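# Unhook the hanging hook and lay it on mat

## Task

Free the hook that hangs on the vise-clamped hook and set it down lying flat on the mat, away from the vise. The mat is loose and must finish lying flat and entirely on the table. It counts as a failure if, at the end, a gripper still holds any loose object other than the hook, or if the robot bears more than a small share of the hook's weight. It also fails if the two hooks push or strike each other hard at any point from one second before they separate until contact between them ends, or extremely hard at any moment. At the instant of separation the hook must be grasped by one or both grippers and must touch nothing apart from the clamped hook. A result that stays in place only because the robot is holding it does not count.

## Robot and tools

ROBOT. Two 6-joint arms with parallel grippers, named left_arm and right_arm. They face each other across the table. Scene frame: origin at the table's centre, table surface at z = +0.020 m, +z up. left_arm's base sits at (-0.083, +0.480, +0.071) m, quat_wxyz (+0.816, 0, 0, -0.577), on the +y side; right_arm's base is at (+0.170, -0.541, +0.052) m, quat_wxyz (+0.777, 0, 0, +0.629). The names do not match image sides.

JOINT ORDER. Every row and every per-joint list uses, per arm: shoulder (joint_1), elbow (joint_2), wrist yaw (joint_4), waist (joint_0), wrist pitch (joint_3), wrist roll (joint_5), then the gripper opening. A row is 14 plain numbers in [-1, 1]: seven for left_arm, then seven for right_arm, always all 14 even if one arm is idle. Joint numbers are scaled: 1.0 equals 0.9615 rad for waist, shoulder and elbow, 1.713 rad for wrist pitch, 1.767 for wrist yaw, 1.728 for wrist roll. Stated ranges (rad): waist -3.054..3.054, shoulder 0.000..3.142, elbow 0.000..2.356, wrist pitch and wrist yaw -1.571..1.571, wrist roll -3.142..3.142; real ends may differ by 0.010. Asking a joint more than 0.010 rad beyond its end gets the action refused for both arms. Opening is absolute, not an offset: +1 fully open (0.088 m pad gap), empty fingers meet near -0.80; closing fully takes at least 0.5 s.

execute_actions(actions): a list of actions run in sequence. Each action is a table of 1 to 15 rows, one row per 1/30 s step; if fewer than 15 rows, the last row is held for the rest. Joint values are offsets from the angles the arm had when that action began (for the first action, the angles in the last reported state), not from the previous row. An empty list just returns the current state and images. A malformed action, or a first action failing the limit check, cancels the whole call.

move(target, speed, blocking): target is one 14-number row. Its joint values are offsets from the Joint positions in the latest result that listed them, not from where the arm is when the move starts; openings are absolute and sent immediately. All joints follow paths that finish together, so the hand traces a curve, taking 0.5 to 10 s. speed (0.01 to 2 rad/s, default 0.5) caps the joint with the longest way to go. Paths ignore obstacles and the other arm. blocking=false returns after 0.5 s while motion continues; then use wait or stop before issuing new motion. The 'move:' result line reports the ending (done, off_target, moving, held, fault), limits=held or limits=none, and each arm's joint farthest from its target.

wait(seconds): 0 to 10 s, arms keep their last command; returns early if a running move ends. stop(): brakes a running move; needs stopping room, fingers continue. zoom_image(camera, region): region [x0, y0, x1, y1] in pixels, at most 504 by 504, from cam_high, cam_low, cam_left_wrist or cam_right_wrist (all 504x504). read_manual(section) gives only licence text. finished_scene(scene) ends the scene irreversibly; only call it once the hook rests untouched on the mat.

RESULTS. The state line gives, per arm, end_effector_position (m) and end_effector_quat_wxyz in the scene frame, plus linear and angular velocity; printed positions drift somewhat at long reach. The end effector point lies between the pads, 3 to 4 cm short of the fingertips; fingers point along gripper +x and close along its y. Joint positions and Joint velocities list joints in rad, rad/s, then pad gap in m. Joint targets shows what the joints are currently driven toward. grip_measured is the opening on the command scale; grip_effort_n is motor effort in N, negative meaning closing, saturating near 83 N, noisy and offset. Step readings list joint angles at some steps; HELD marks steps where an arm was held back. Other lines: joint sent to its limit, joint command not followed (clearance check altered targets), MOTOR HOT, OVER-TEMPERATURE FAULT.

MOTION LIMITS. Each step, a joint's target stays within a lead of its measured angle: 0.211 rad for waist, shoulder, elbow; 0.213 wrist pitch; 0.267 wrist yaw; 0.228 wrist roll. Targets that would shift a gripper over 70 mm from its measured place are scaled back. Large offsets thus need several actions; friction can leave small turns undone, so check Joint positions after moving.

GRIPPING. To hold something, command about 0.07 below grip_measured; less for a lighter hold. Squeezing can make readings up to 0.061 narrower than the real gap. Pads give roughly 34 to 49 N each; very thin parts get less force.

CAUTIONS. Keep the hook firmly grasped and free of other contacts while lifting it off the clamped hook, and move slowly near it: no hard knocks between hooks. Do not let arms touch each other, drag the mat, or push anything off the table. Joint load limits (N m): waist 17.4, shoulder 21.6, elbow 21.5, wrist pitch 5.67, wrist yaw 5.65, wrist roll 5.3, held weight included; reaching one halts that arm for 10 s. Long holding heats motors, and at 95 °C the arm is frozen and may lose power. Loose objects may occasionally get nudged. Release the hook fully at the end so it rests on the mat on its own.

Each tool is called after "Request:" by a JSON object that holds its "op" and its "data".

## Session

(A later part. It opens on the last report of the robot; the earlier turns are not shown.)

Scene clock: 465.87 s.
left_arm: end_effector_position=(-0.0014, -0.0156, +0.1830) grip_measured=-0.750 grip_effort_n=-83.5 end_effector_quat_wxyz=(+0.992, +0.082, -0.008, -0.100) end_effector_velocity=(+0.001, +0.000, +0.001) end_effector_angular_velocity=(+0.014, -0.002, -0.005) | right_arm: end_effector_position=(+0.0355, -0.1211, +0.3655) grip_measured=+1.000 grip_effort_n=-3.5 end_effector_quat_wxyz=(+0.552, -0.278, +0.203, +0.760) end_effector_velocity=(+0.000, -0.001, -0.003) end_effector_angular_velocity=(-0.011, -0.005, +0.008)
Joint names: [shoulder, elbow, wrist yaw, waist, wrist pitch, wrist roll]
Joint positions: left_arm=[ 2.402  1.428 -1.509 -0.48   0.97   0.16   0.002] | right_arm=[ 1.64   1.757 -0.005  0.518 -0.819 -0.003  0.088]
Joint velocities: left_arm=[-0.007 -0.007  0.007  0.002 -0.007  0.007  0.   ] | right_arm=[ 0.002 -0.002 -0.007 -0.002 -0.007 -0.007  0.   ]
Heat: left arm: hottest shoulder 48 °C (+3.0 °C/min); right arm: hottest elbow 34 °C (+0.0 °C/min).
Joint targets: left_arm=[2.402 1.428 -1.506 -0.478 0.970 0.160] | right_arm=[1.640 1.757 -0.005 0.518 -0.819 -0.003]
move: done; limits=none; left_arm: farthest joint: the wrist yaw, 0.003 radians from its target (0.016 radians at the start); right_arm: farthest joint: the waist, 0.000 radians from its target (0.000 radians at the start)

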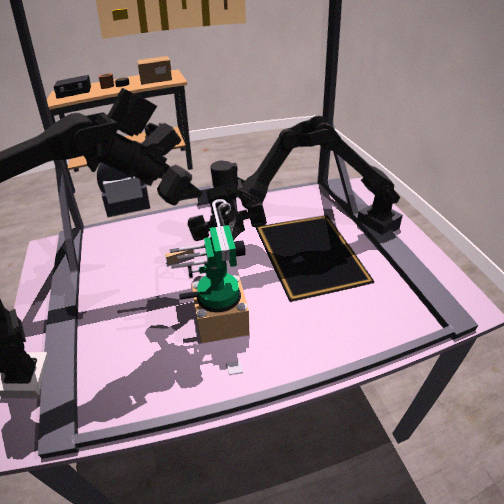

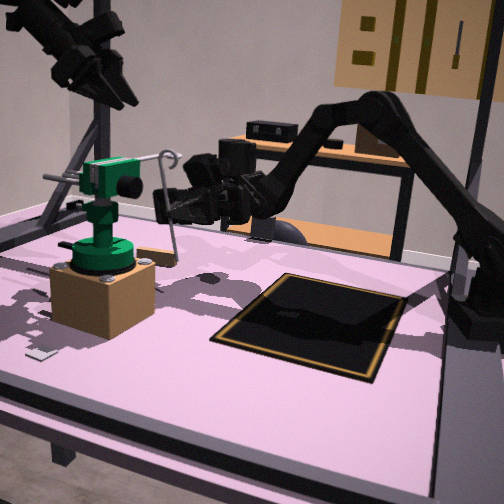

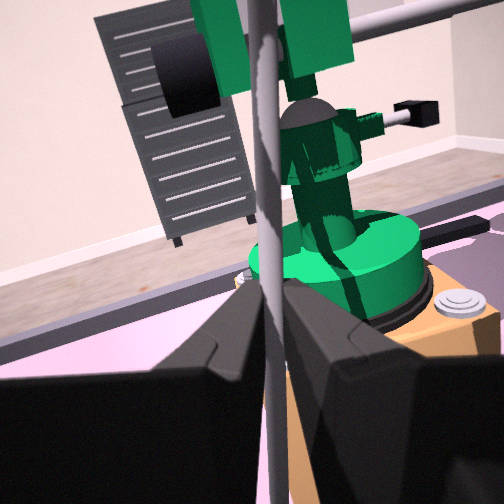

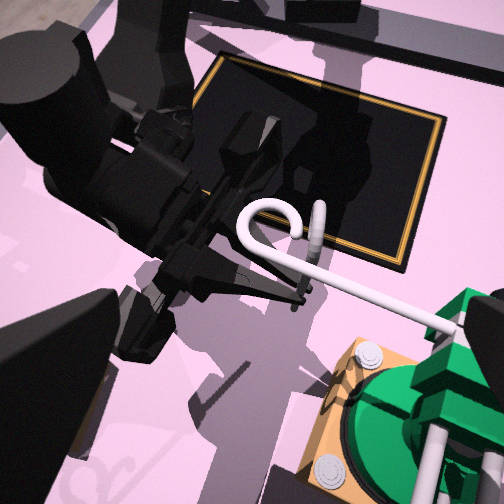

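Request:
{"op": "move", "data": {"target": [-0.262,-0.494,0,0.016,0.139,0,-0.83, -0.4,0,0,0,0,0,1.0], "speed": 0.3}}

Scene clock: 522.00 s.
left_arm: end_effector_position=(+0.0166, +0.0762, +0.1847) grip_measured=-0.750 grip_effort_n=-83.5 end_effector_quat_wxyz=(+0.992, +0.082, -0.008, -0.094) end_effector_velocity=(-0.000, +0.003, -0.002) end_effector_angular_velocity=(-0.005, +0.002, +0.005) | right_arm: end_effector_position=(+0.0688, -0.2252, +0.5078) grip_measured=+1.000 grip_effort_n=-3.0 end_effector_quat_wxyz=(+0.580, -0.129, +0.093, +0.799) end_effector_velocity=(-0.001, -0.001, -0.004) end_effector_angular_velocity=(-0.012, -0.004, +0.016)
Joint names: [shoulder, elbow, wrist yaw, waist, wrist pitch, wrist roll]
Joint positions: left_arm=[ 2.167  0.957 -1.509 -0.467  1.204  0.16   0.002] | right_arm=[ 1.256  1.757 -0.005  0.518 -0.819 -0.003  0.088]
Joint velocities: left_arm=[-0.002 -0.012 -0.007 -0.002 -0.007 -0.022 -0.   ] | right_arm=[-0.002 -0.007 -0.022 -0.007 -0.007 -0.007  0.   ]
Heat: left arm: hottest shoulder 49 °C (+1.0 °C/min); right arm: hottest shoulder 34 °C (+0.0 °C/min).
Joint targets: left_arm=[2.151 0.953 -1.509 -0.464 1.208 0.160] | right_arm=[1.255 1.757 -0.005 0.518 -0.819 -0.003]
move: off_target (left_arm); limits=none; left_arm: farthest joint: the shoulder, 0.017 radians from its target (0.252 radians at the start); right_arm: farthest joint: the shoulder, 0.001 radians from its target (0.384 radians at the start)

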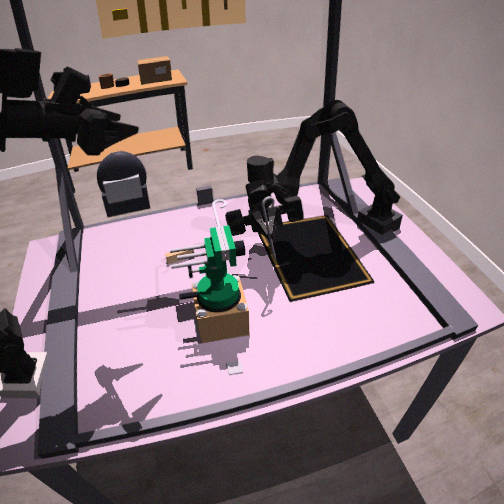

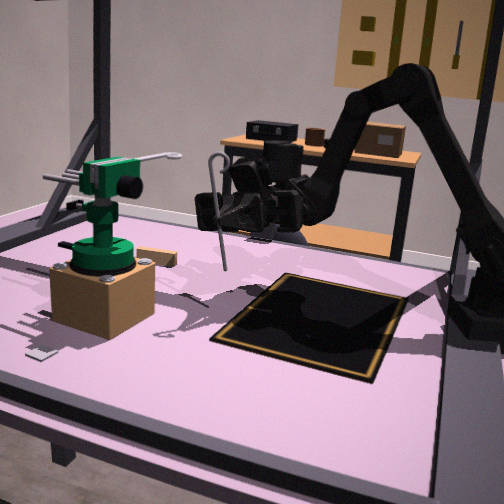

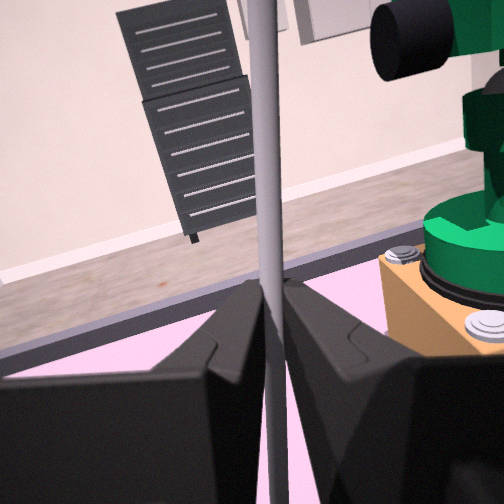

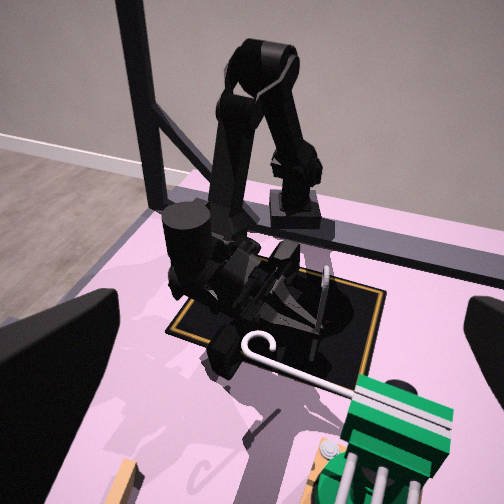

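Request:
{"op": "execute_actions", "data": {"actions": []}}

Scene clock: 540.00 s.
left_arm: end_effector_position=(+0.0166, +0.0762, +0.1849) grip_measured=-0.750 grip_effort_n=-83.5 end_effector_quat_wxyz=(+0.992, +0.082, -0.008, -0.094) end_effector_velocity=(-0.001, -0.001, +0.001) end_effector_angular_velocity=(-0.029, +0.005, -0.010) | right_arm: end_effector_position=(+0.0688, -0.2252, +0.5078) grip_measured=+1.000 grip_effort_n=-3.0 end_effector_quat_wxyz=(+0.580, -0.129, +0.093, +0.799) end_effector_velocity=(+0.000, -0.001, -0.002) end_effector_angular_velocity=(-0.006, -0.007, +0.007)
Joint names: [shoulder, elbow, wrist yaw, waist, wrist pitch, wrist roll]
Joint positions: left_arm=[ 2.166  0.957 -1.509 -0.467  1.204  0.16   0.002] | right_arm=[ 1.256  1.757 -0.005  0.518 -0.819 -0.003  0.088]
Joint velocities: left_arm=[-0.002 -0.002  0.007 -0.002  0.007 -0.022  0.   ] | right_arm=[-0.002 -0.002 -0.007 -0.002 -0.007 -0.007  0.   ]
Heat: left arm: hottest shoulder 48 °C (+0.0 °C/min); right arm: hottest elbow 34 °C (+0.0 °C/min).
Joint targets: left_arm=[2.150 0.953 -1.509 -0.464 1.208 0.160] | right_arm=[1.255 1.757 -0.005 0.518 -0.819 -0.003]

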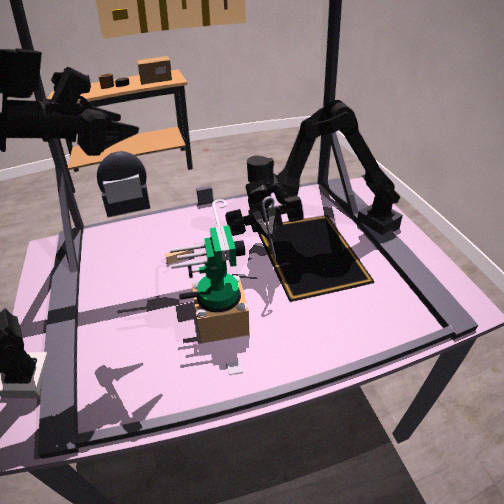

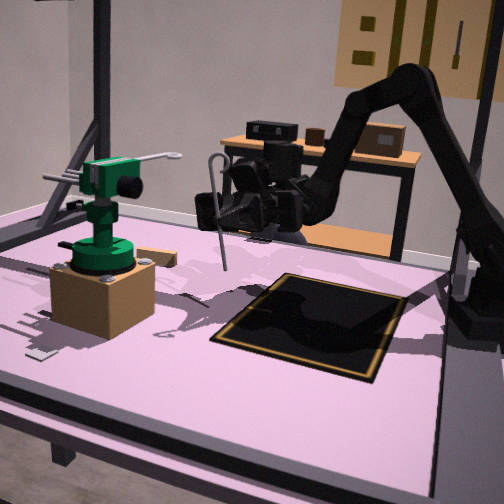

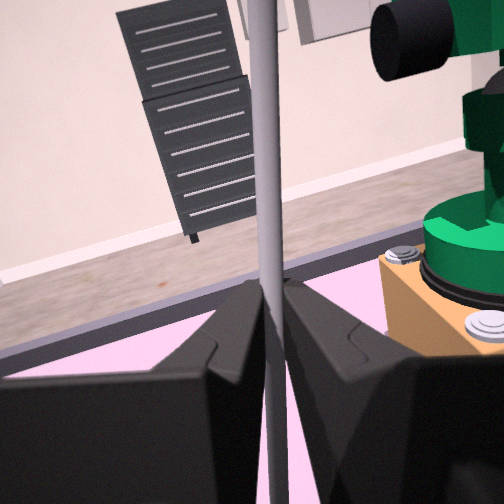

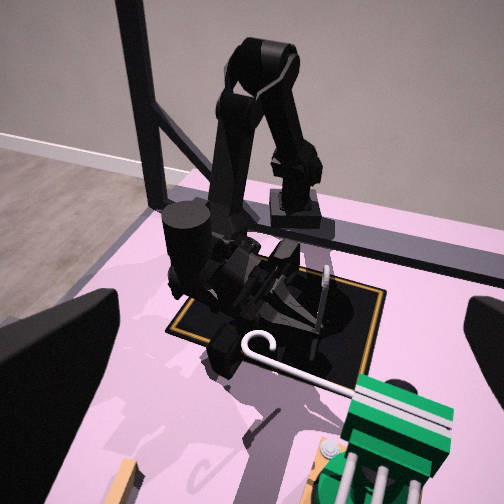

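Request:
{"op": "move", "data": {"target": [-0.622,-0.14,0,0,-0.267,0,-0.83, 0,0,0,0,0,0,1], "speed": 0.6}}

Request:
{"op": "move", "data": {"target": [0,0,0,0.29,-0.815,0,-0.83, 0,0,0,0,0,0,1], "speed": 1.0}}

Scene clock: 564.50 s.
left_arm: end_effector_position=(+0.0252, +0.1443, +0.3145) grip_measured=-0.750 grip_effort_n=-83.5 end_effector_quat_wxyz=(+0.992, +0.082, -0.008, -0.094) end_effector_velocity=(-0.000, +0.004, -0.001) end_effector_angular_velocity=(+0.000, +0.000, +0.020) | right_arm: end_effector_position=(+0.0688, -0.2252, +0.5078) grip_measured=+1.000 grip_effort_n=-3.0 end_effector_quat_wxyz=(+0.580, -0.129, +0.093, +0.799) end_effector_velocity=(+0.000, -0.001, -0.002) end_effector_angular_velocity=(-0.006, -0.007, +0.007)
Joint names: [shoulder, elbow, wrist yaw, waist, wrist pitch, wrist roll]
Joint positions: left_arm=[ 1.58   0.827 -1.509 -0.467  0.748  0.16   0.002] | right_arm=[ 1.256  1.757 -0.005  0.518 -0.819 -0.003  0.088]
Joint velocities: left_arm=[-0.002 -0.002 -0.022 -0.002 -0.007 -0.007  0.   ] | right_arm=[-0.002 -0.002 -0.007 -0.002 -0.007 -0.007  0.   ]
Heat: left arm: hottest shoulder 48 °C (+0.0 °C/min); right arm: hottest elbow 33 °C (-1.0 °C/min).
Joint targets: left_arm=[1.568 0.823 -1.509 -0.467 0.747 0.160] | right_arm=[1.256 1.757 -0.005 0.518 -0.819 -0.003]
move: off_target (left_arm); limits=none; left_arm: farthest joint: the shoulder, 0.012 radians from its target (0.598 radians at the start); right_arm: farthest joint: the waist, 0.000 radians from its target (0.000 radians at the start)

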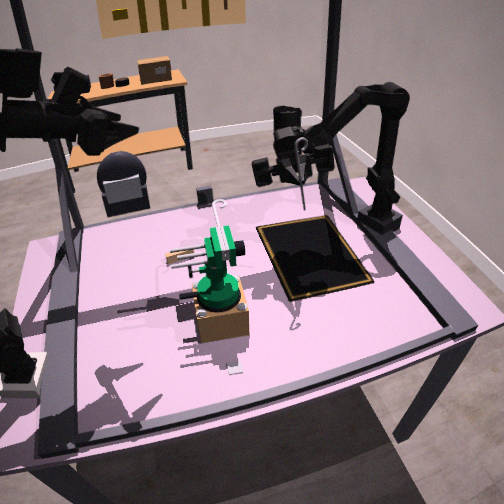

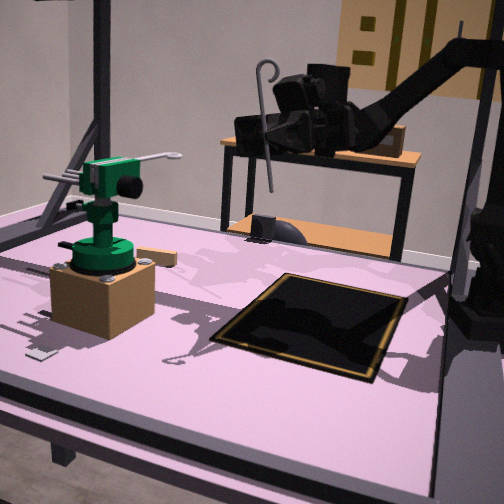

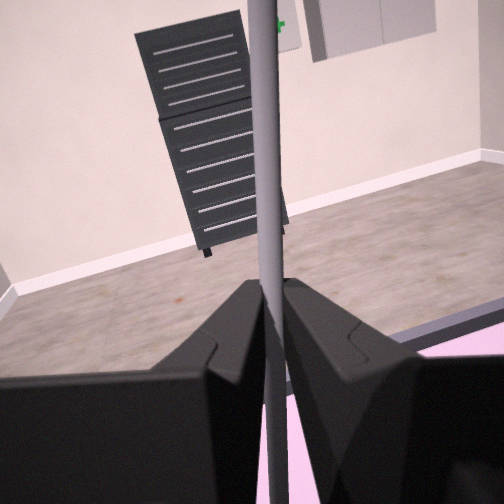

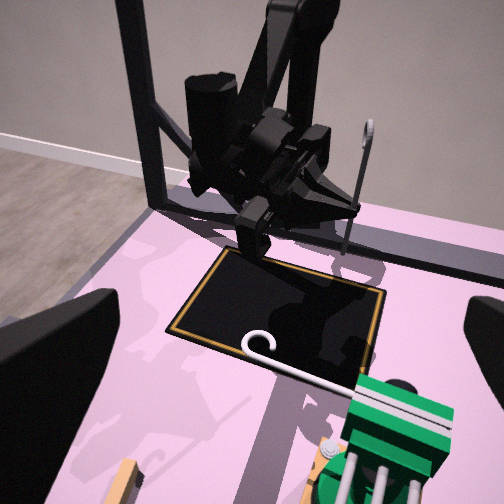

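Scene clock: 566.57 s.
left_arm: end_effector_position=(+0.1032, +0.2498, +0.2388) grip_measured=-0.750 grip_effort_n=-83.5 end_effector_quat_wxyz=(+0.711, +0.699, +0.071, +0.028) end_effector_velocity=(-0.001, +0.002, -0.000) end_effector_angular_velocity=(+0.006, -0.006, -0.001) | right_arm: end_effector_position=(+0.0688, -0.2252, +0.5078) grip_measured=+1.000 grip_effort_n=-3.0 end_effector_quat_wxyz=(+0.580, -0.129, +0.093, +0.799) end_effector_velocity=(-0.000, -0.001, -0.004) end_effector_angular_velocity=(-0.010, -0.008, +0.007)
Joint names: [shoulder, elbow, wrist yaw, waist, wrist pitch, wrist roll]
Joint positions: left_arm=[ 1.58   0.827 -1.508 -0.19  -0.646  0.16   0.002] | right_arm=[ 1.256  1.757 -0.005  0.518 -0.819 -0.003  0.088]
Joint velocities: left_arm=[-0.002 -0.007 -0.007 -0.002 -0.007 -0.007 -0.   ] | right_arm=[-0.002 -0.007 -0.007 -0.002 -0.007 -0.007  0.   ]
Heat: left arm: hottest shoulder 48 °C (+0.0 °C/min); right arm: hottest elbow 33 °C (-1.0 °C/min).
Joint targets: left_arm=[1.580 0.827 -1.509 -0.188 -0.648 0.160] | right_arm=[1.256 1.757 -0.005 0.518 -0.819 -0.003]
move: done; limits=none; left_arm: farthest joint: the waist, 0.002 radians from its target (0.278 radians at the start); right_arm: farthest joint: the waist, 0.000 radians from its target (0.000 radians at the start)

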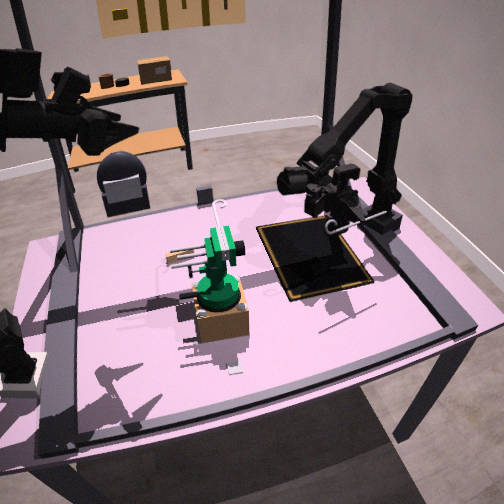

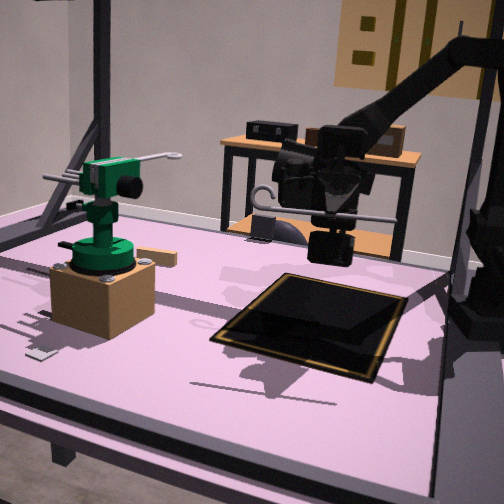

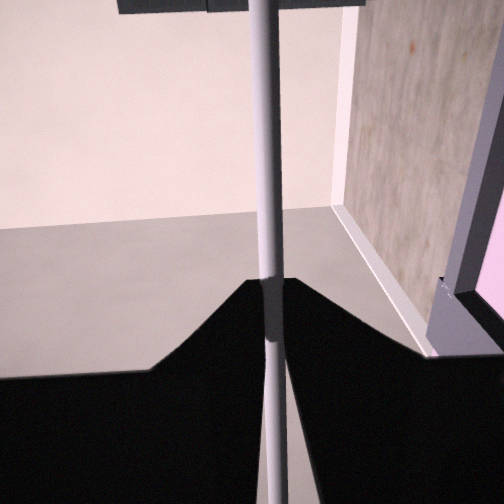

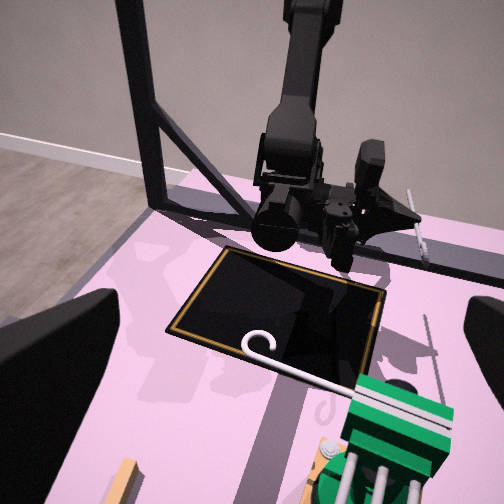

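Request:
{"op": "move", "data": {"target": [0,0,0.853,0,0,-1.0,-0.83, 0,0,0,0,0,0,1], "speed": 1.0}}

Scene clock: 572.20 s.
left_arm: end_effector_position=(-0.0413, +0.2036, +0.0999) grip_measured=-0.750 grip_effort_n=-83.5 end_effector_quat_wxyz=(+0.708, -0.111, +0.697, -0.010) end_effector_velocity=(-0.000, +0.004, -0.002) end_effector_angular_velocity=(+0.013, -0.004, +0.006) | right_arm: end_effector_position=(+0.0688, -0.2252, +0.5078) grip_measured=+1.000 grip_effort_n=-3.5 end_effector_quat_wxyz=(+0.580, -0.129, +0.093, +0.799) end_effector_velocity=(-0.000, -0.000, +0.001) end_effector_angular_velocity=(+0.008, -0.002, +0.007)
Joint names: [shoulder, elbow, wrist yaw, waist, wrist pitch, wrist roll]
Joint positions: left_arm=[ 1.58   0.827 -0.003 -0.19  -0.646 -1.564  0.002] | right_arm=[ 1.256  1.757 -0.005  0.518 -0.819 -0.003  0.088]
Joint velocities: left_arm=[-0.002 -0.007 -0.007 -0.002 -0.007 -0.007 -0.   ] | right_arm=[-0.002 -0.002 -0.007 -0.002  0.007 -0.007  0.   ]
Heat: left arm: hottest shoulder 46 °C (-2.0 °C/min); right arm: hottest elbow 33 °C (-1.0 °C/min).
Joint targets: left_arm=[1.580 0.827 -0.001 -0.190 -0.646 -1.568] | right_arm=[1.256 1.757 -0.005 0.518 -0.819 -0.003]
move: done; limits=none; left_arm: farthest joint: the wrist roll, 0.004 radians from its target (1.728 radians at the start); right_arm: farthest joint: the waist, 0.000 radians from its target (0.000 radians at the start)

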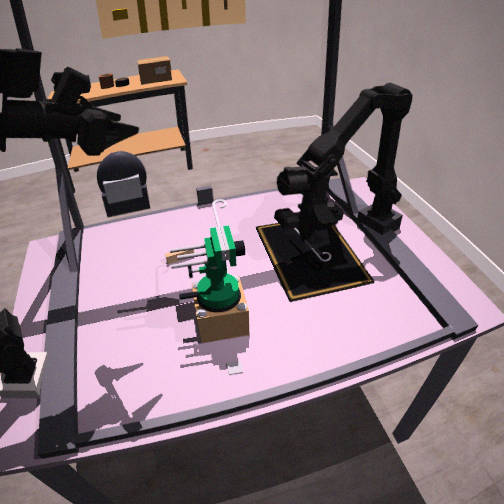

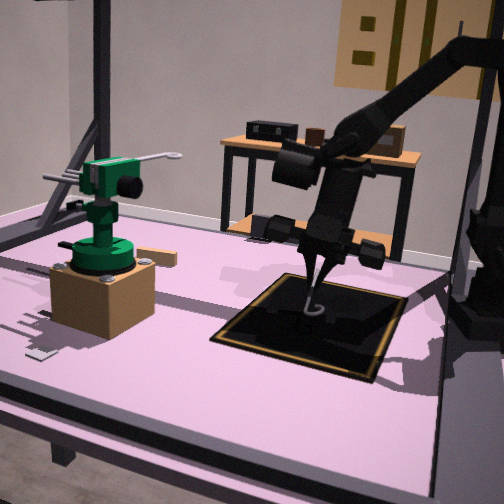

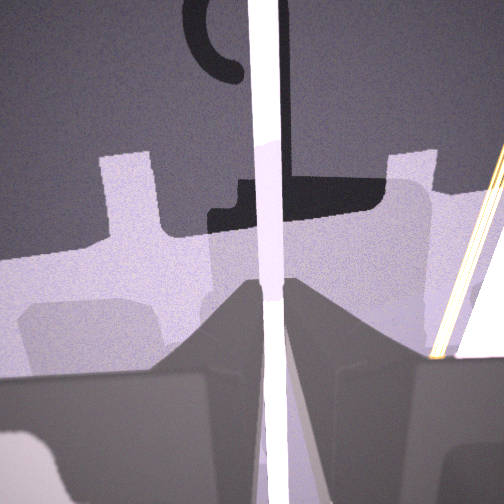

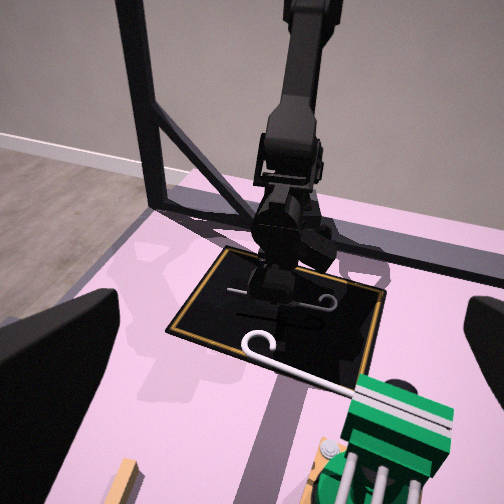

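Request:
{"op": "zoom_image", "data": {"camera": "cam_low", "region": [200,200,440,400]}}

Request:
{"op": "move", "data": {"target": [0.068,-0.075,0,0,0.08,0,-0.83, 0,0,0,0,0,0,1], "speed": 0.15}}

Region (200, 200, 440, 400) of cam_low's 504x504 image, scaled by 2.100, with more detail than that image has.

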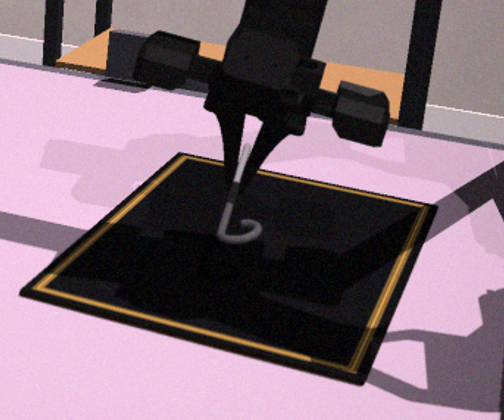

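Scene clock: 580.17 s.
left_arm: end_effector_position=(-0.0413, +0.2039, +0.0726) grip_measured=-0.750 grip_effort_n=-83.5 end_effector_quat_wxyz=(+0.708, -0.113, +0.697, -0.012) end_effector_velocity=(+0.000, +0.003, -0.002) end_effector_angular_velocity=(+0.013, -0.001, +0.020) | right_arm: end_effector_position=(+0.0688, -0.2252, +0.5078) grip_measured=+1.000 grip_effort_n=-3.0 end_effector_quat_wxyz=(+0.580, -0.129, +0.093, +0.799) end_effector_velocity=(-0.000, -0.001, +0.003) end_effector_angular_velocity=(+0.013, -0.001, +0.007)
Joint names: [shoulder, elbow, wrist yaw, waist, wrist pitch, wrist roll]
Joint positions: left_arm=[ 1.64   0.76  -0.003 -0.19  -0.512 -1.564  0.002] | right_arm=[ 1.256  1.757 -0.005  0.518 -0.819 -0.003  0.088]
Joint velocities: left_arm=[ 0.002 -0.002 -0.007 -0.002 -0.007 -0.022 -0.   ] | right_arm=[-0.002  0.002 -0.007 -0.002  0.007 -0.007  0.   ]
Heat: left arm: hottest shoulder 44 °C (-5.1 °C/min); right arm: hottest elbow 33 °C (-1.0 °C/min).
Joint targets: left_arm=[1.645 0.755 -0.003 -0.190 -0.509 -1.564] | right_arm=[1.256 1.757 -0.005 0.518 -0.819 -0.003]
move: done; limits=none; left_arm: farthest joint: the shoulder, 0.005 radians from its target (0.065 radians at the start); right_arm: farthest joint: the waist, 0.000 radians from its target (0.000 radians at the start)

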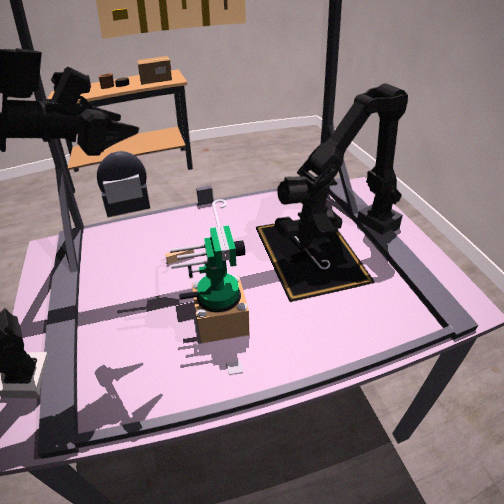

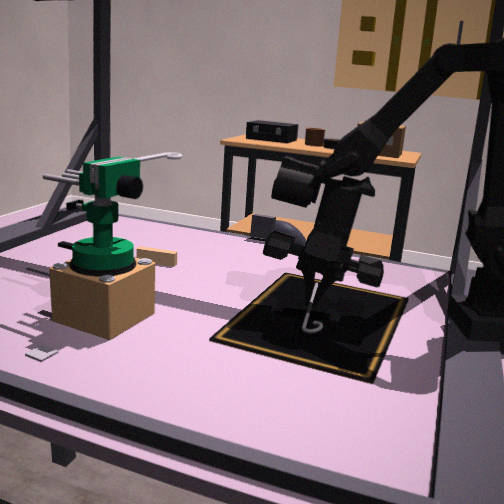

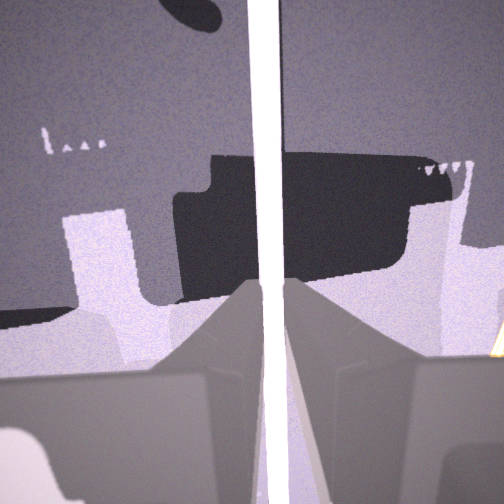

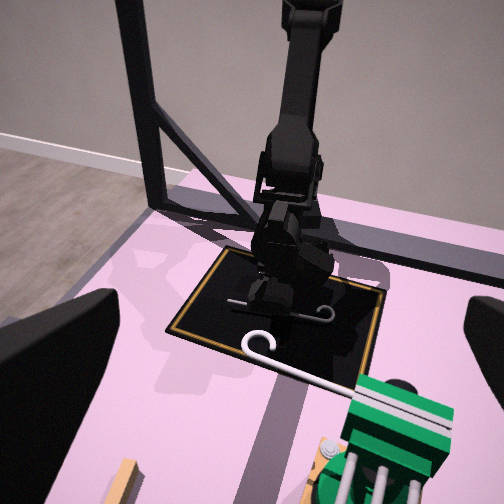

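Request:
{"op": "zoom_image", "data": {"camera": "cam_low", "region": [260,250,380,350]}}

Request:
{"op": "zoom_image", "data": {"camera": "cam_right_wrist", "region": [200,260,360,360]}}

Region (260, 250, 380, 350) of cam_low's 504x504 image, scaled by 4.200, with more detail than that image has.

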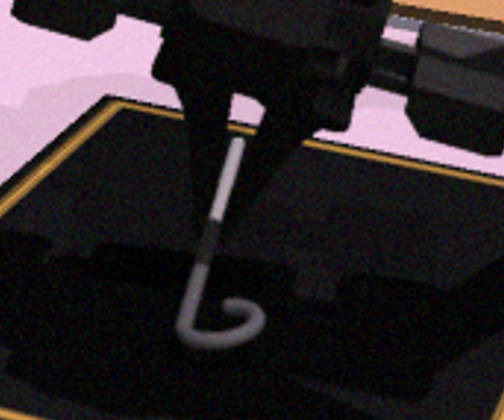

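Region (200, 260, 360, 360) of cam_right_wrist's 504x504 image, scaled by 3.150, with more detail than that image has; it fills the top 315 rows of this view, and the rest is white.

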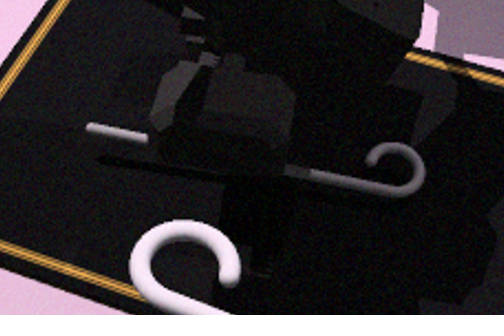

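Request:
{"op": "move", "data": {"target": [0.025,-0.026,0,0,0.026,0,-0.83, 0,0,0,0,0,0,1], "speed": 0.05}}

Scene clock: 588.10 s.
left_arm: end_effector_position=(-0.0414, +0.2044, +0.0647) grip_measured=-0.750 grip_effort_n=-83.5 end_effector_quat_wxyz=(+0.708, -0.114, +0.696, -0.013) end_effector_velocity=(+0.000, +0.000, +0.001) end_effector_angular_velocity=(+0.003, -0.005, +0.006) | right_arm: end_effector_position=(+0.0688, -0.2252, +0.5078) grip_measured=+1.000 grip_effort_n=-3.0 end_effector_quat_wxyz=(+0.580, -0.129, +0.093, +0.799) end_effector_velocity=(-0.004, -0.001, -0.003) end_effector_angular_velocity=(-0.007, -0.017, +0.030)
Joint names: [shoulder, elbow, wrist yaw, waist, wrist pitch, wrist roll]
Joint positions: left_arm=[ 1.659  0.74  -0.003 -0.19  -0.472 -1.564  0.002] | right_arm=[ 1.256  1.757 -0.005  0.518 -0.819 -0.003  0.088]
Joint velocities: left_arm=[-0.002  0.002 -0.007 -0.002 -0.007 -0.007  0.   ] | right_arm=[ 0.002 -0.002 -0.022  0.002 -0.007 -0.022  0.   ]
Heat: left arm: hottest shoulder 42 °C (-7.1 °C/min); right arm: hottest elbow 33 °C (-1.0 °C/min).
Joint targets: left_arm=[1.664 0.735 -0.003 -0.190 -0.468 -1.564] | right_arm=[1.256 1.757 -0.005 0.518 -0.819 -0.003]
move: done; limits=none; left_arm: farthest joint: the shoulder, 0.005 radians from its target (0.024 radians at the start); right_arm: farthest joint: the waist, 0.000 radians from its target (0.000 radians at the start)

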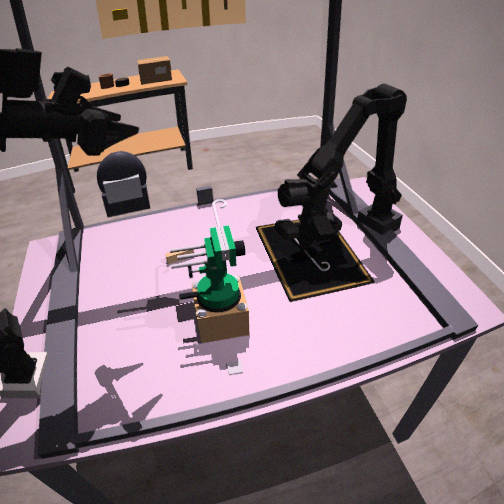

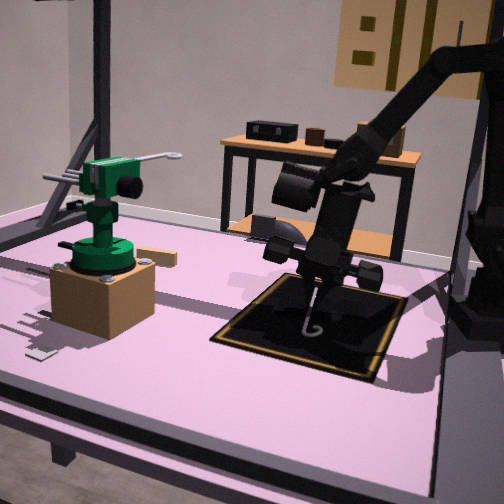

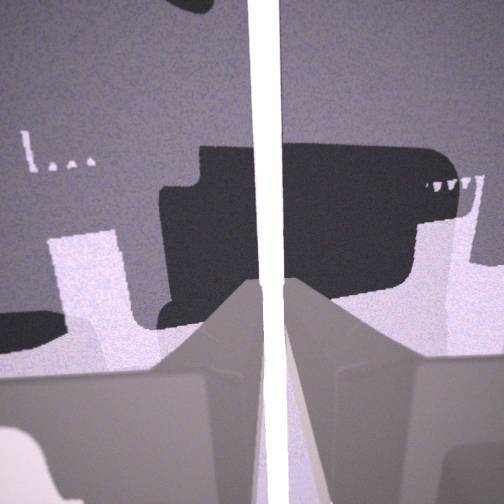

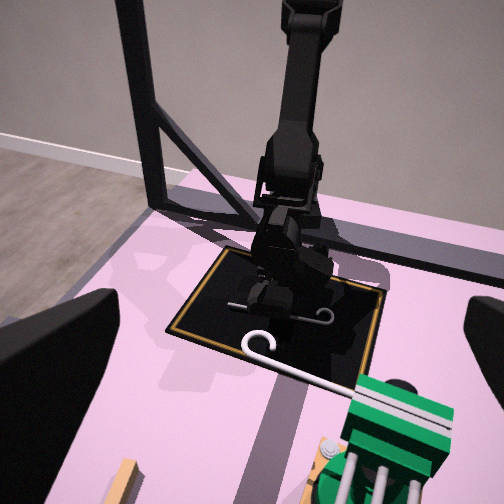

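Request:
{"op": "zoom_image", "data": {"camera": "cam_low", "region": [270,260,370,350]}}

Request:
{"op": "zoom_image", "data": {"camera": "cam_right_wrist", "region": [210,270,350,350]}}

Region (270, 260, 370, 350) of cam_low's 504x504 image, scaled by 5.040, with more detail than that image has; it fills the top 454 rows of this view, and the rest is white.

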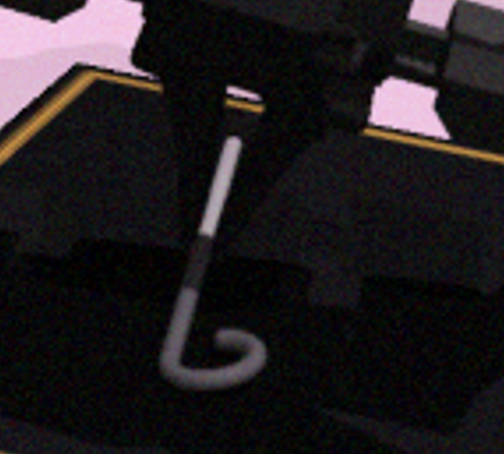

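Region (210, 270, 350, 350) of cam_right_wrist's 504x504 image, scaled by 3.600, with more detail than that image has; it fills the top 288 rows of this view, and the rest is white.

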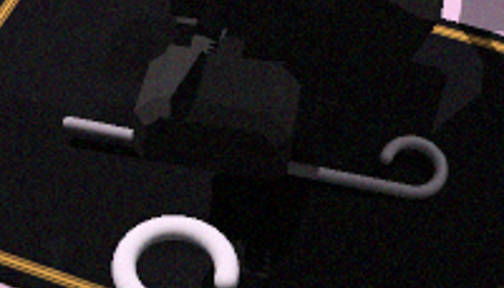

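Request:
{"op": "move", "data": {"target": [0.014,-0.014,0,0,0.012,0,-0.83, 0,0,0,0,0,0,1], "speed": 0.03}}

Scene clock: 601.83 s.
left_arm: end_effector_position=(-0.0413, +0.2037, +0.0637) grip_measured=-0.750 grip_effort_n=-83.5 end_effector_quat_wxyz=(+0.708, -0.116, +0.696, -0.016) end_effector_velocity=(-0.001, +0.007, -0.002) end_effector_angular_velocity=(+0.027, -0.002, +0.006) | right_arm: end_effector_position=(+0.0688, -0.2252, +0.5078) grip_measured=+1.000 grip_effort_n=-3.5 end_effector_quat_wxyz=(+0.580, -0.129, +0.093, +0.799) end_effector_velocity=(+0.001, -0.003, -0.000) end_effector_angular_velocity=(-0.001, -0.005, +0.007)
Joint names: [shoulder, elbow, wrist yaw, waist, wrist pitch, wrist roll]
Joint positions: left_arm=[ 1.66   0.735 -0.003 -0.19  -0.459 -1.564  0.002] | right_arm=[ 1.256  1.757 -0.005  0.518 -0.819 -0.003  0.088]
Joint velocities: left_arm=[-0.002 -0.007 -0.007 -0.002 -0.022 -0.007 -0.   ] | right_arm=[-0.007 -0.002 -0.007 -0.002 -0.007 -0.007  0.   ]
Heat: left arm: hottest shoulder 40 °C (-8.0 °C/min); right arm: hottest elbow 33 °C (-1.0 °C/min).
Joint targets: left_arm=[1.672 0.727 -0.003 -0.190 -0.451 -1.564] | right_arm=[1.256 1.757 -0.005 0.518 -0.819 -0.003]
move: off_target (left_arm); limits=none; left_arm: farthest joint: the shoulder, 0.012 radians from its target (0.014 radians at the start); right_arm: farthest joint: the waist, 0.000 radians from its target (0.000 radians at the start)

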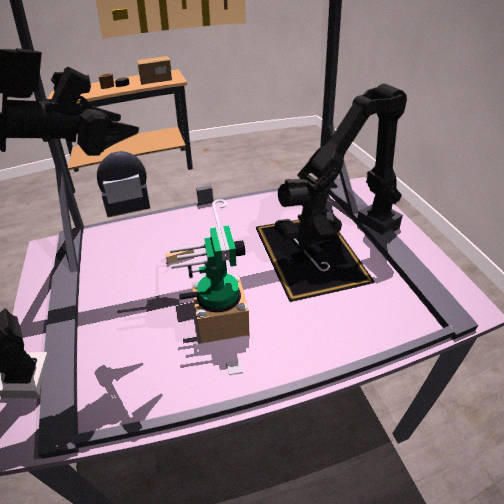

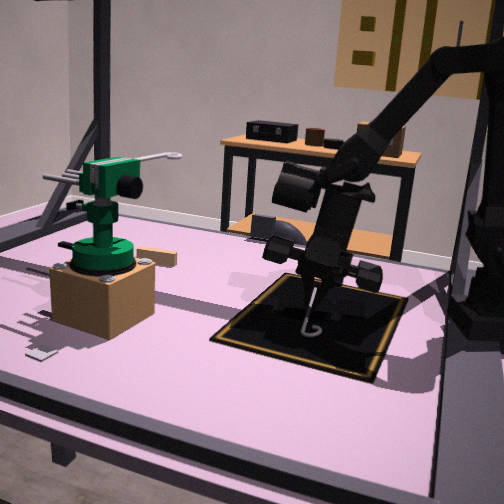

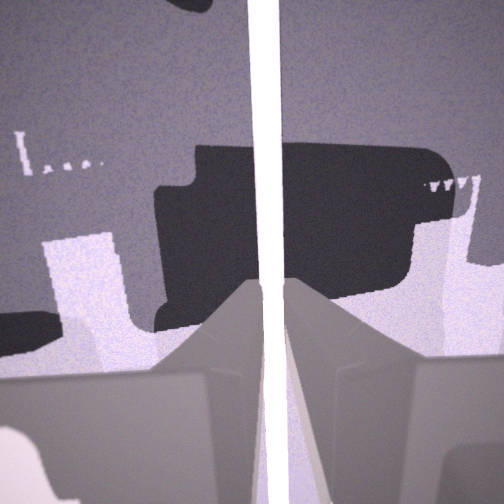

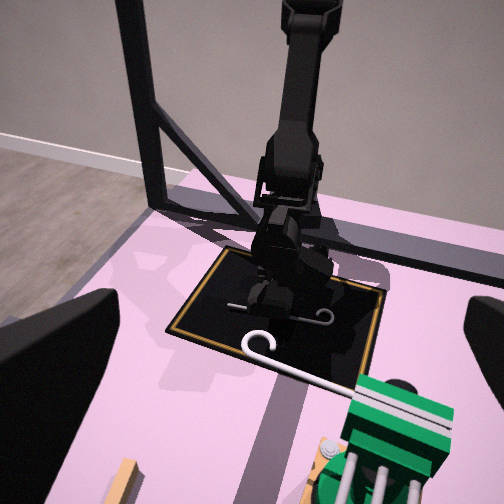

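Request:
{"op": "execute_actions", "data": {"actions": [[[-0.004,0,0,0,0,0,-0.83, 0,0,0,0,0,0,1]],[[0,0,0,0,0,0,-0.76, 0,0,0,0,0,0,1],[0,0,0,0,0,0,-0.74, 0,0,0,0,0,0,1],[0,0,0,0,0,0,-0.73, 0,0,0,0,0,0,1],[0,0,0,0,0,0,-0.72, 0,0,0,0,0,0,1],[0,0,0,0,0,0,-0.71, 0,0,0,0,0,0,1],[0,0,0,0,0,0,-0.70, 0,0,0,0,0,0,1],[0,0,0,0,0,0,-0.69, 0,0,0,0,0,0,1],[0,0,0,0,0,0,-0.68, 0,0,0,0,0,0,1],[0,0,0,0,0,0,-0.67, 0,0,0,0,0,0,1],[0,0,0,0,0,0,-0.66, 0,0,0,0,0,0,1],[0,0,0,0,0,0,-0.65, 0,0,0,0,0,0,1],[0,0,0,0,0,0,-0.64, 0,0,0,0,0,0,1],[0,0,0,0,0,0,-0.63, 0,0,0,0,0,0,1],[0,0,0,0,0,0,-0.62, 0,0,0,0,0,0,1],[0,0,0,0,0,0,-0.6, 0,0,0,0,0,0,1]],[[0,0,0,0,0,0,-0.6, 0,0,0,0,0,0,1]]]}}

Scene clock: 611.37 s.
left_arm: end_effector_position=(-0.0412, +0.2031, +0.0639) grip_measured=-0.603 grip_effort_n=17.4 end_effector_quat_wxyz=(+0.708, -0.117, +0.696, -0.017) end_effector_velocity=(-0.001, +0.000, +0.001) end_effector_angular_velocity=(+0.003, -0.003, +0.016) | right_arm: end_effector_position=(+0.0688, -0.2252, +0.5078) grip_measured=+1.000 grip_effort_n=-3.0 end_effector_quat_wxyz=(+0.580, -0.129, +0.093, +0.799) end_effector_velocity=(+0.000, -0.001, -0.002) end_effector_angular_velocity=(-0.001, -0.020, +0.011)
Joint names: [shoulder, elbow, wrist yaw, waist, wrist pitch, wrist roll]
Joint positions: left_arm=[ 1.659  0.735 -0.003 -0.19  -0.456 -1.564  0.009] | right_arm=[ 1.256  1.757 -0.005  0.518 -0.819 -0.003  0.088]
Joint velocities: left_arm=[-0.002  0.002 -0.007 -0.007 -0.007 -0.022 -0.   ] | right_arm=[-0.002 -0.002 -0.007 -0.002 -0.007 -0.022  0.   ]
Heat: left arm: hottest shoulder 39 °C (-10.2 °C/min); right arm: hottest elbow 33 °C (+0.0 °C/min).
Joint targets: left_arm=[1.659 0.735 -0.003 -0.190 -0.458 -1.564] | right_arm=[1.256 1.757 -0.005 0.518 -0.819 -0.003]
Step readings (joint positions; steps 1 to 15: 1st action; 16 to 30: 2nd action; 31 to 45: 3rd action):
0: left_arm=[1.660 0.735 -0.003 -0.190 -0.459 -1.564] | right_arm=[1.256 1.757 -0.005 0.518 -0.819 -0.003]
1: left_arm=[1.660 0.735 -0.003 -0.190 -0.459 -1.564] | right_arm=[1.256 1.757 -0.005 0.518 -0.819 -0.003]
2: left_arm=[1.660 0.735 -0.003 -0.190 -0.459 -1.564] | right_arm=[1.256 1.757 -0.005 0.518 -0.819 -0.003]
4: left_arm=[1.660 0.735 -0.003 -0.190 -0.459 -1.564] | right_arm=[1.256 1.757 -0.005 0.518 -0.819 -0.003]
8: left_arm=[1.659 0.735 -0.003 -0.190 -0.459 -1.564] | right_arm=[1.256 1.757 -0.005 0.518 -0.819 -0.003]
15: left_arm=[1.659 0.735 -0.003 -0.190 -0.459 -1.564] | right_arm=[1.256 1.757 -0.005 0.518 -0.819 -0.003]
16: left_arm=[1.659 0.735 -0.003 -0.190 -0.459 -1.564] | right_arm=[1.256 1.757 -0.005 0.518 -0.819 -0.003]
17: left_arm=[1.659 0.735 -0.003 -0.190 -0.459 -1.564] | right_arm=[1.256 1.757 -0.005 0.518 -0.819 -0.003]
19: left_arm=[1.659 0.735 -0.003 -0.190 -0.459 -1.564] | right_arm=[1.256 1.757 -0.005 0.518 -0.819 -0.003]
23: left_arm=[1.659 0.735 -0.003 -0.190 -0.459 -1.564] | right_arm=[1.256 1.757 -0.005 0.518 -0.819 -0.003]
30: left_arm=[1.659 0.735 -0.003 -0.190 -0.457 -1.564] | right_arm=[1.256 1.757 -0.005 0.518 -0.819 -0.003]
31: left_arm=[1.659 0.735 -0.003 -0.190 -0.457 -1.564] | right_arm=[1.256 1.757 -0.005 0.518 -0.819 -0.003]
32: left_arm=[1.659 0.735 -0.003 -0.190 -0.457 -1.564] | right_arm=[1.256 1.757 -0.005 0.518 -0.819 -0.003]
34: left_arm=[1.659 0.735 -0.003 -0.190 -0.456 -1.564] | right_arm=[1.256 1.757 -0.005 0.518 -0.819 -0.003]
38: left_arm=[1.659 0.735 -0.003 -0.190 -0.456 -1.564] | right_arm=[1.256 1.757 -0.005 0.518 -0.819 -0.003]
45: Joint positions above

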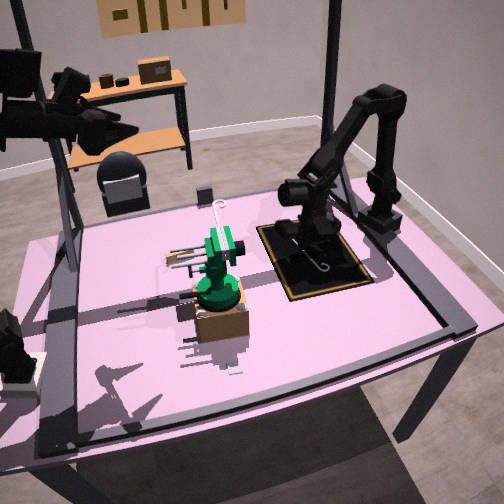

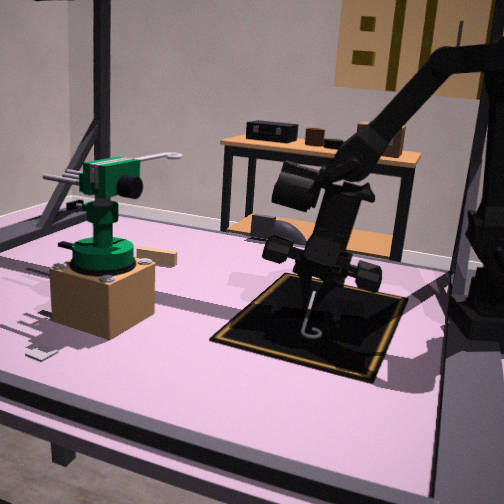

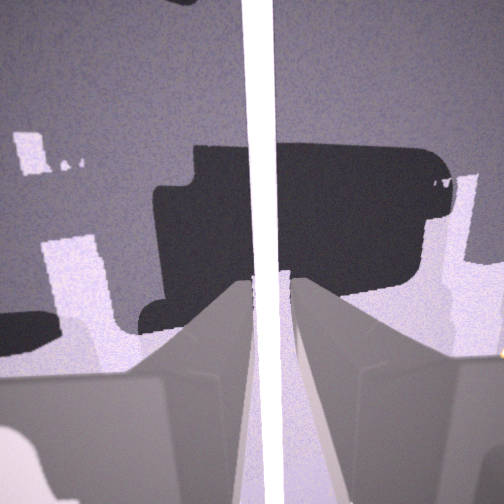

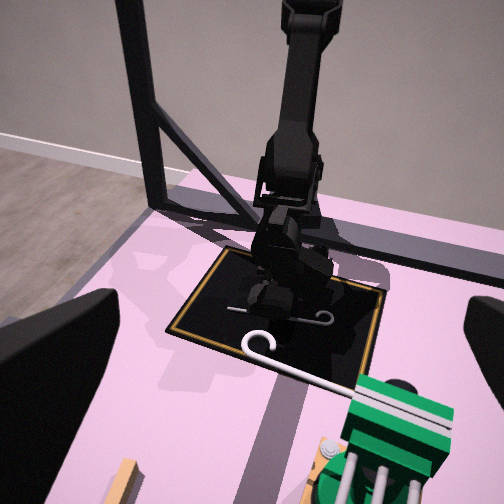

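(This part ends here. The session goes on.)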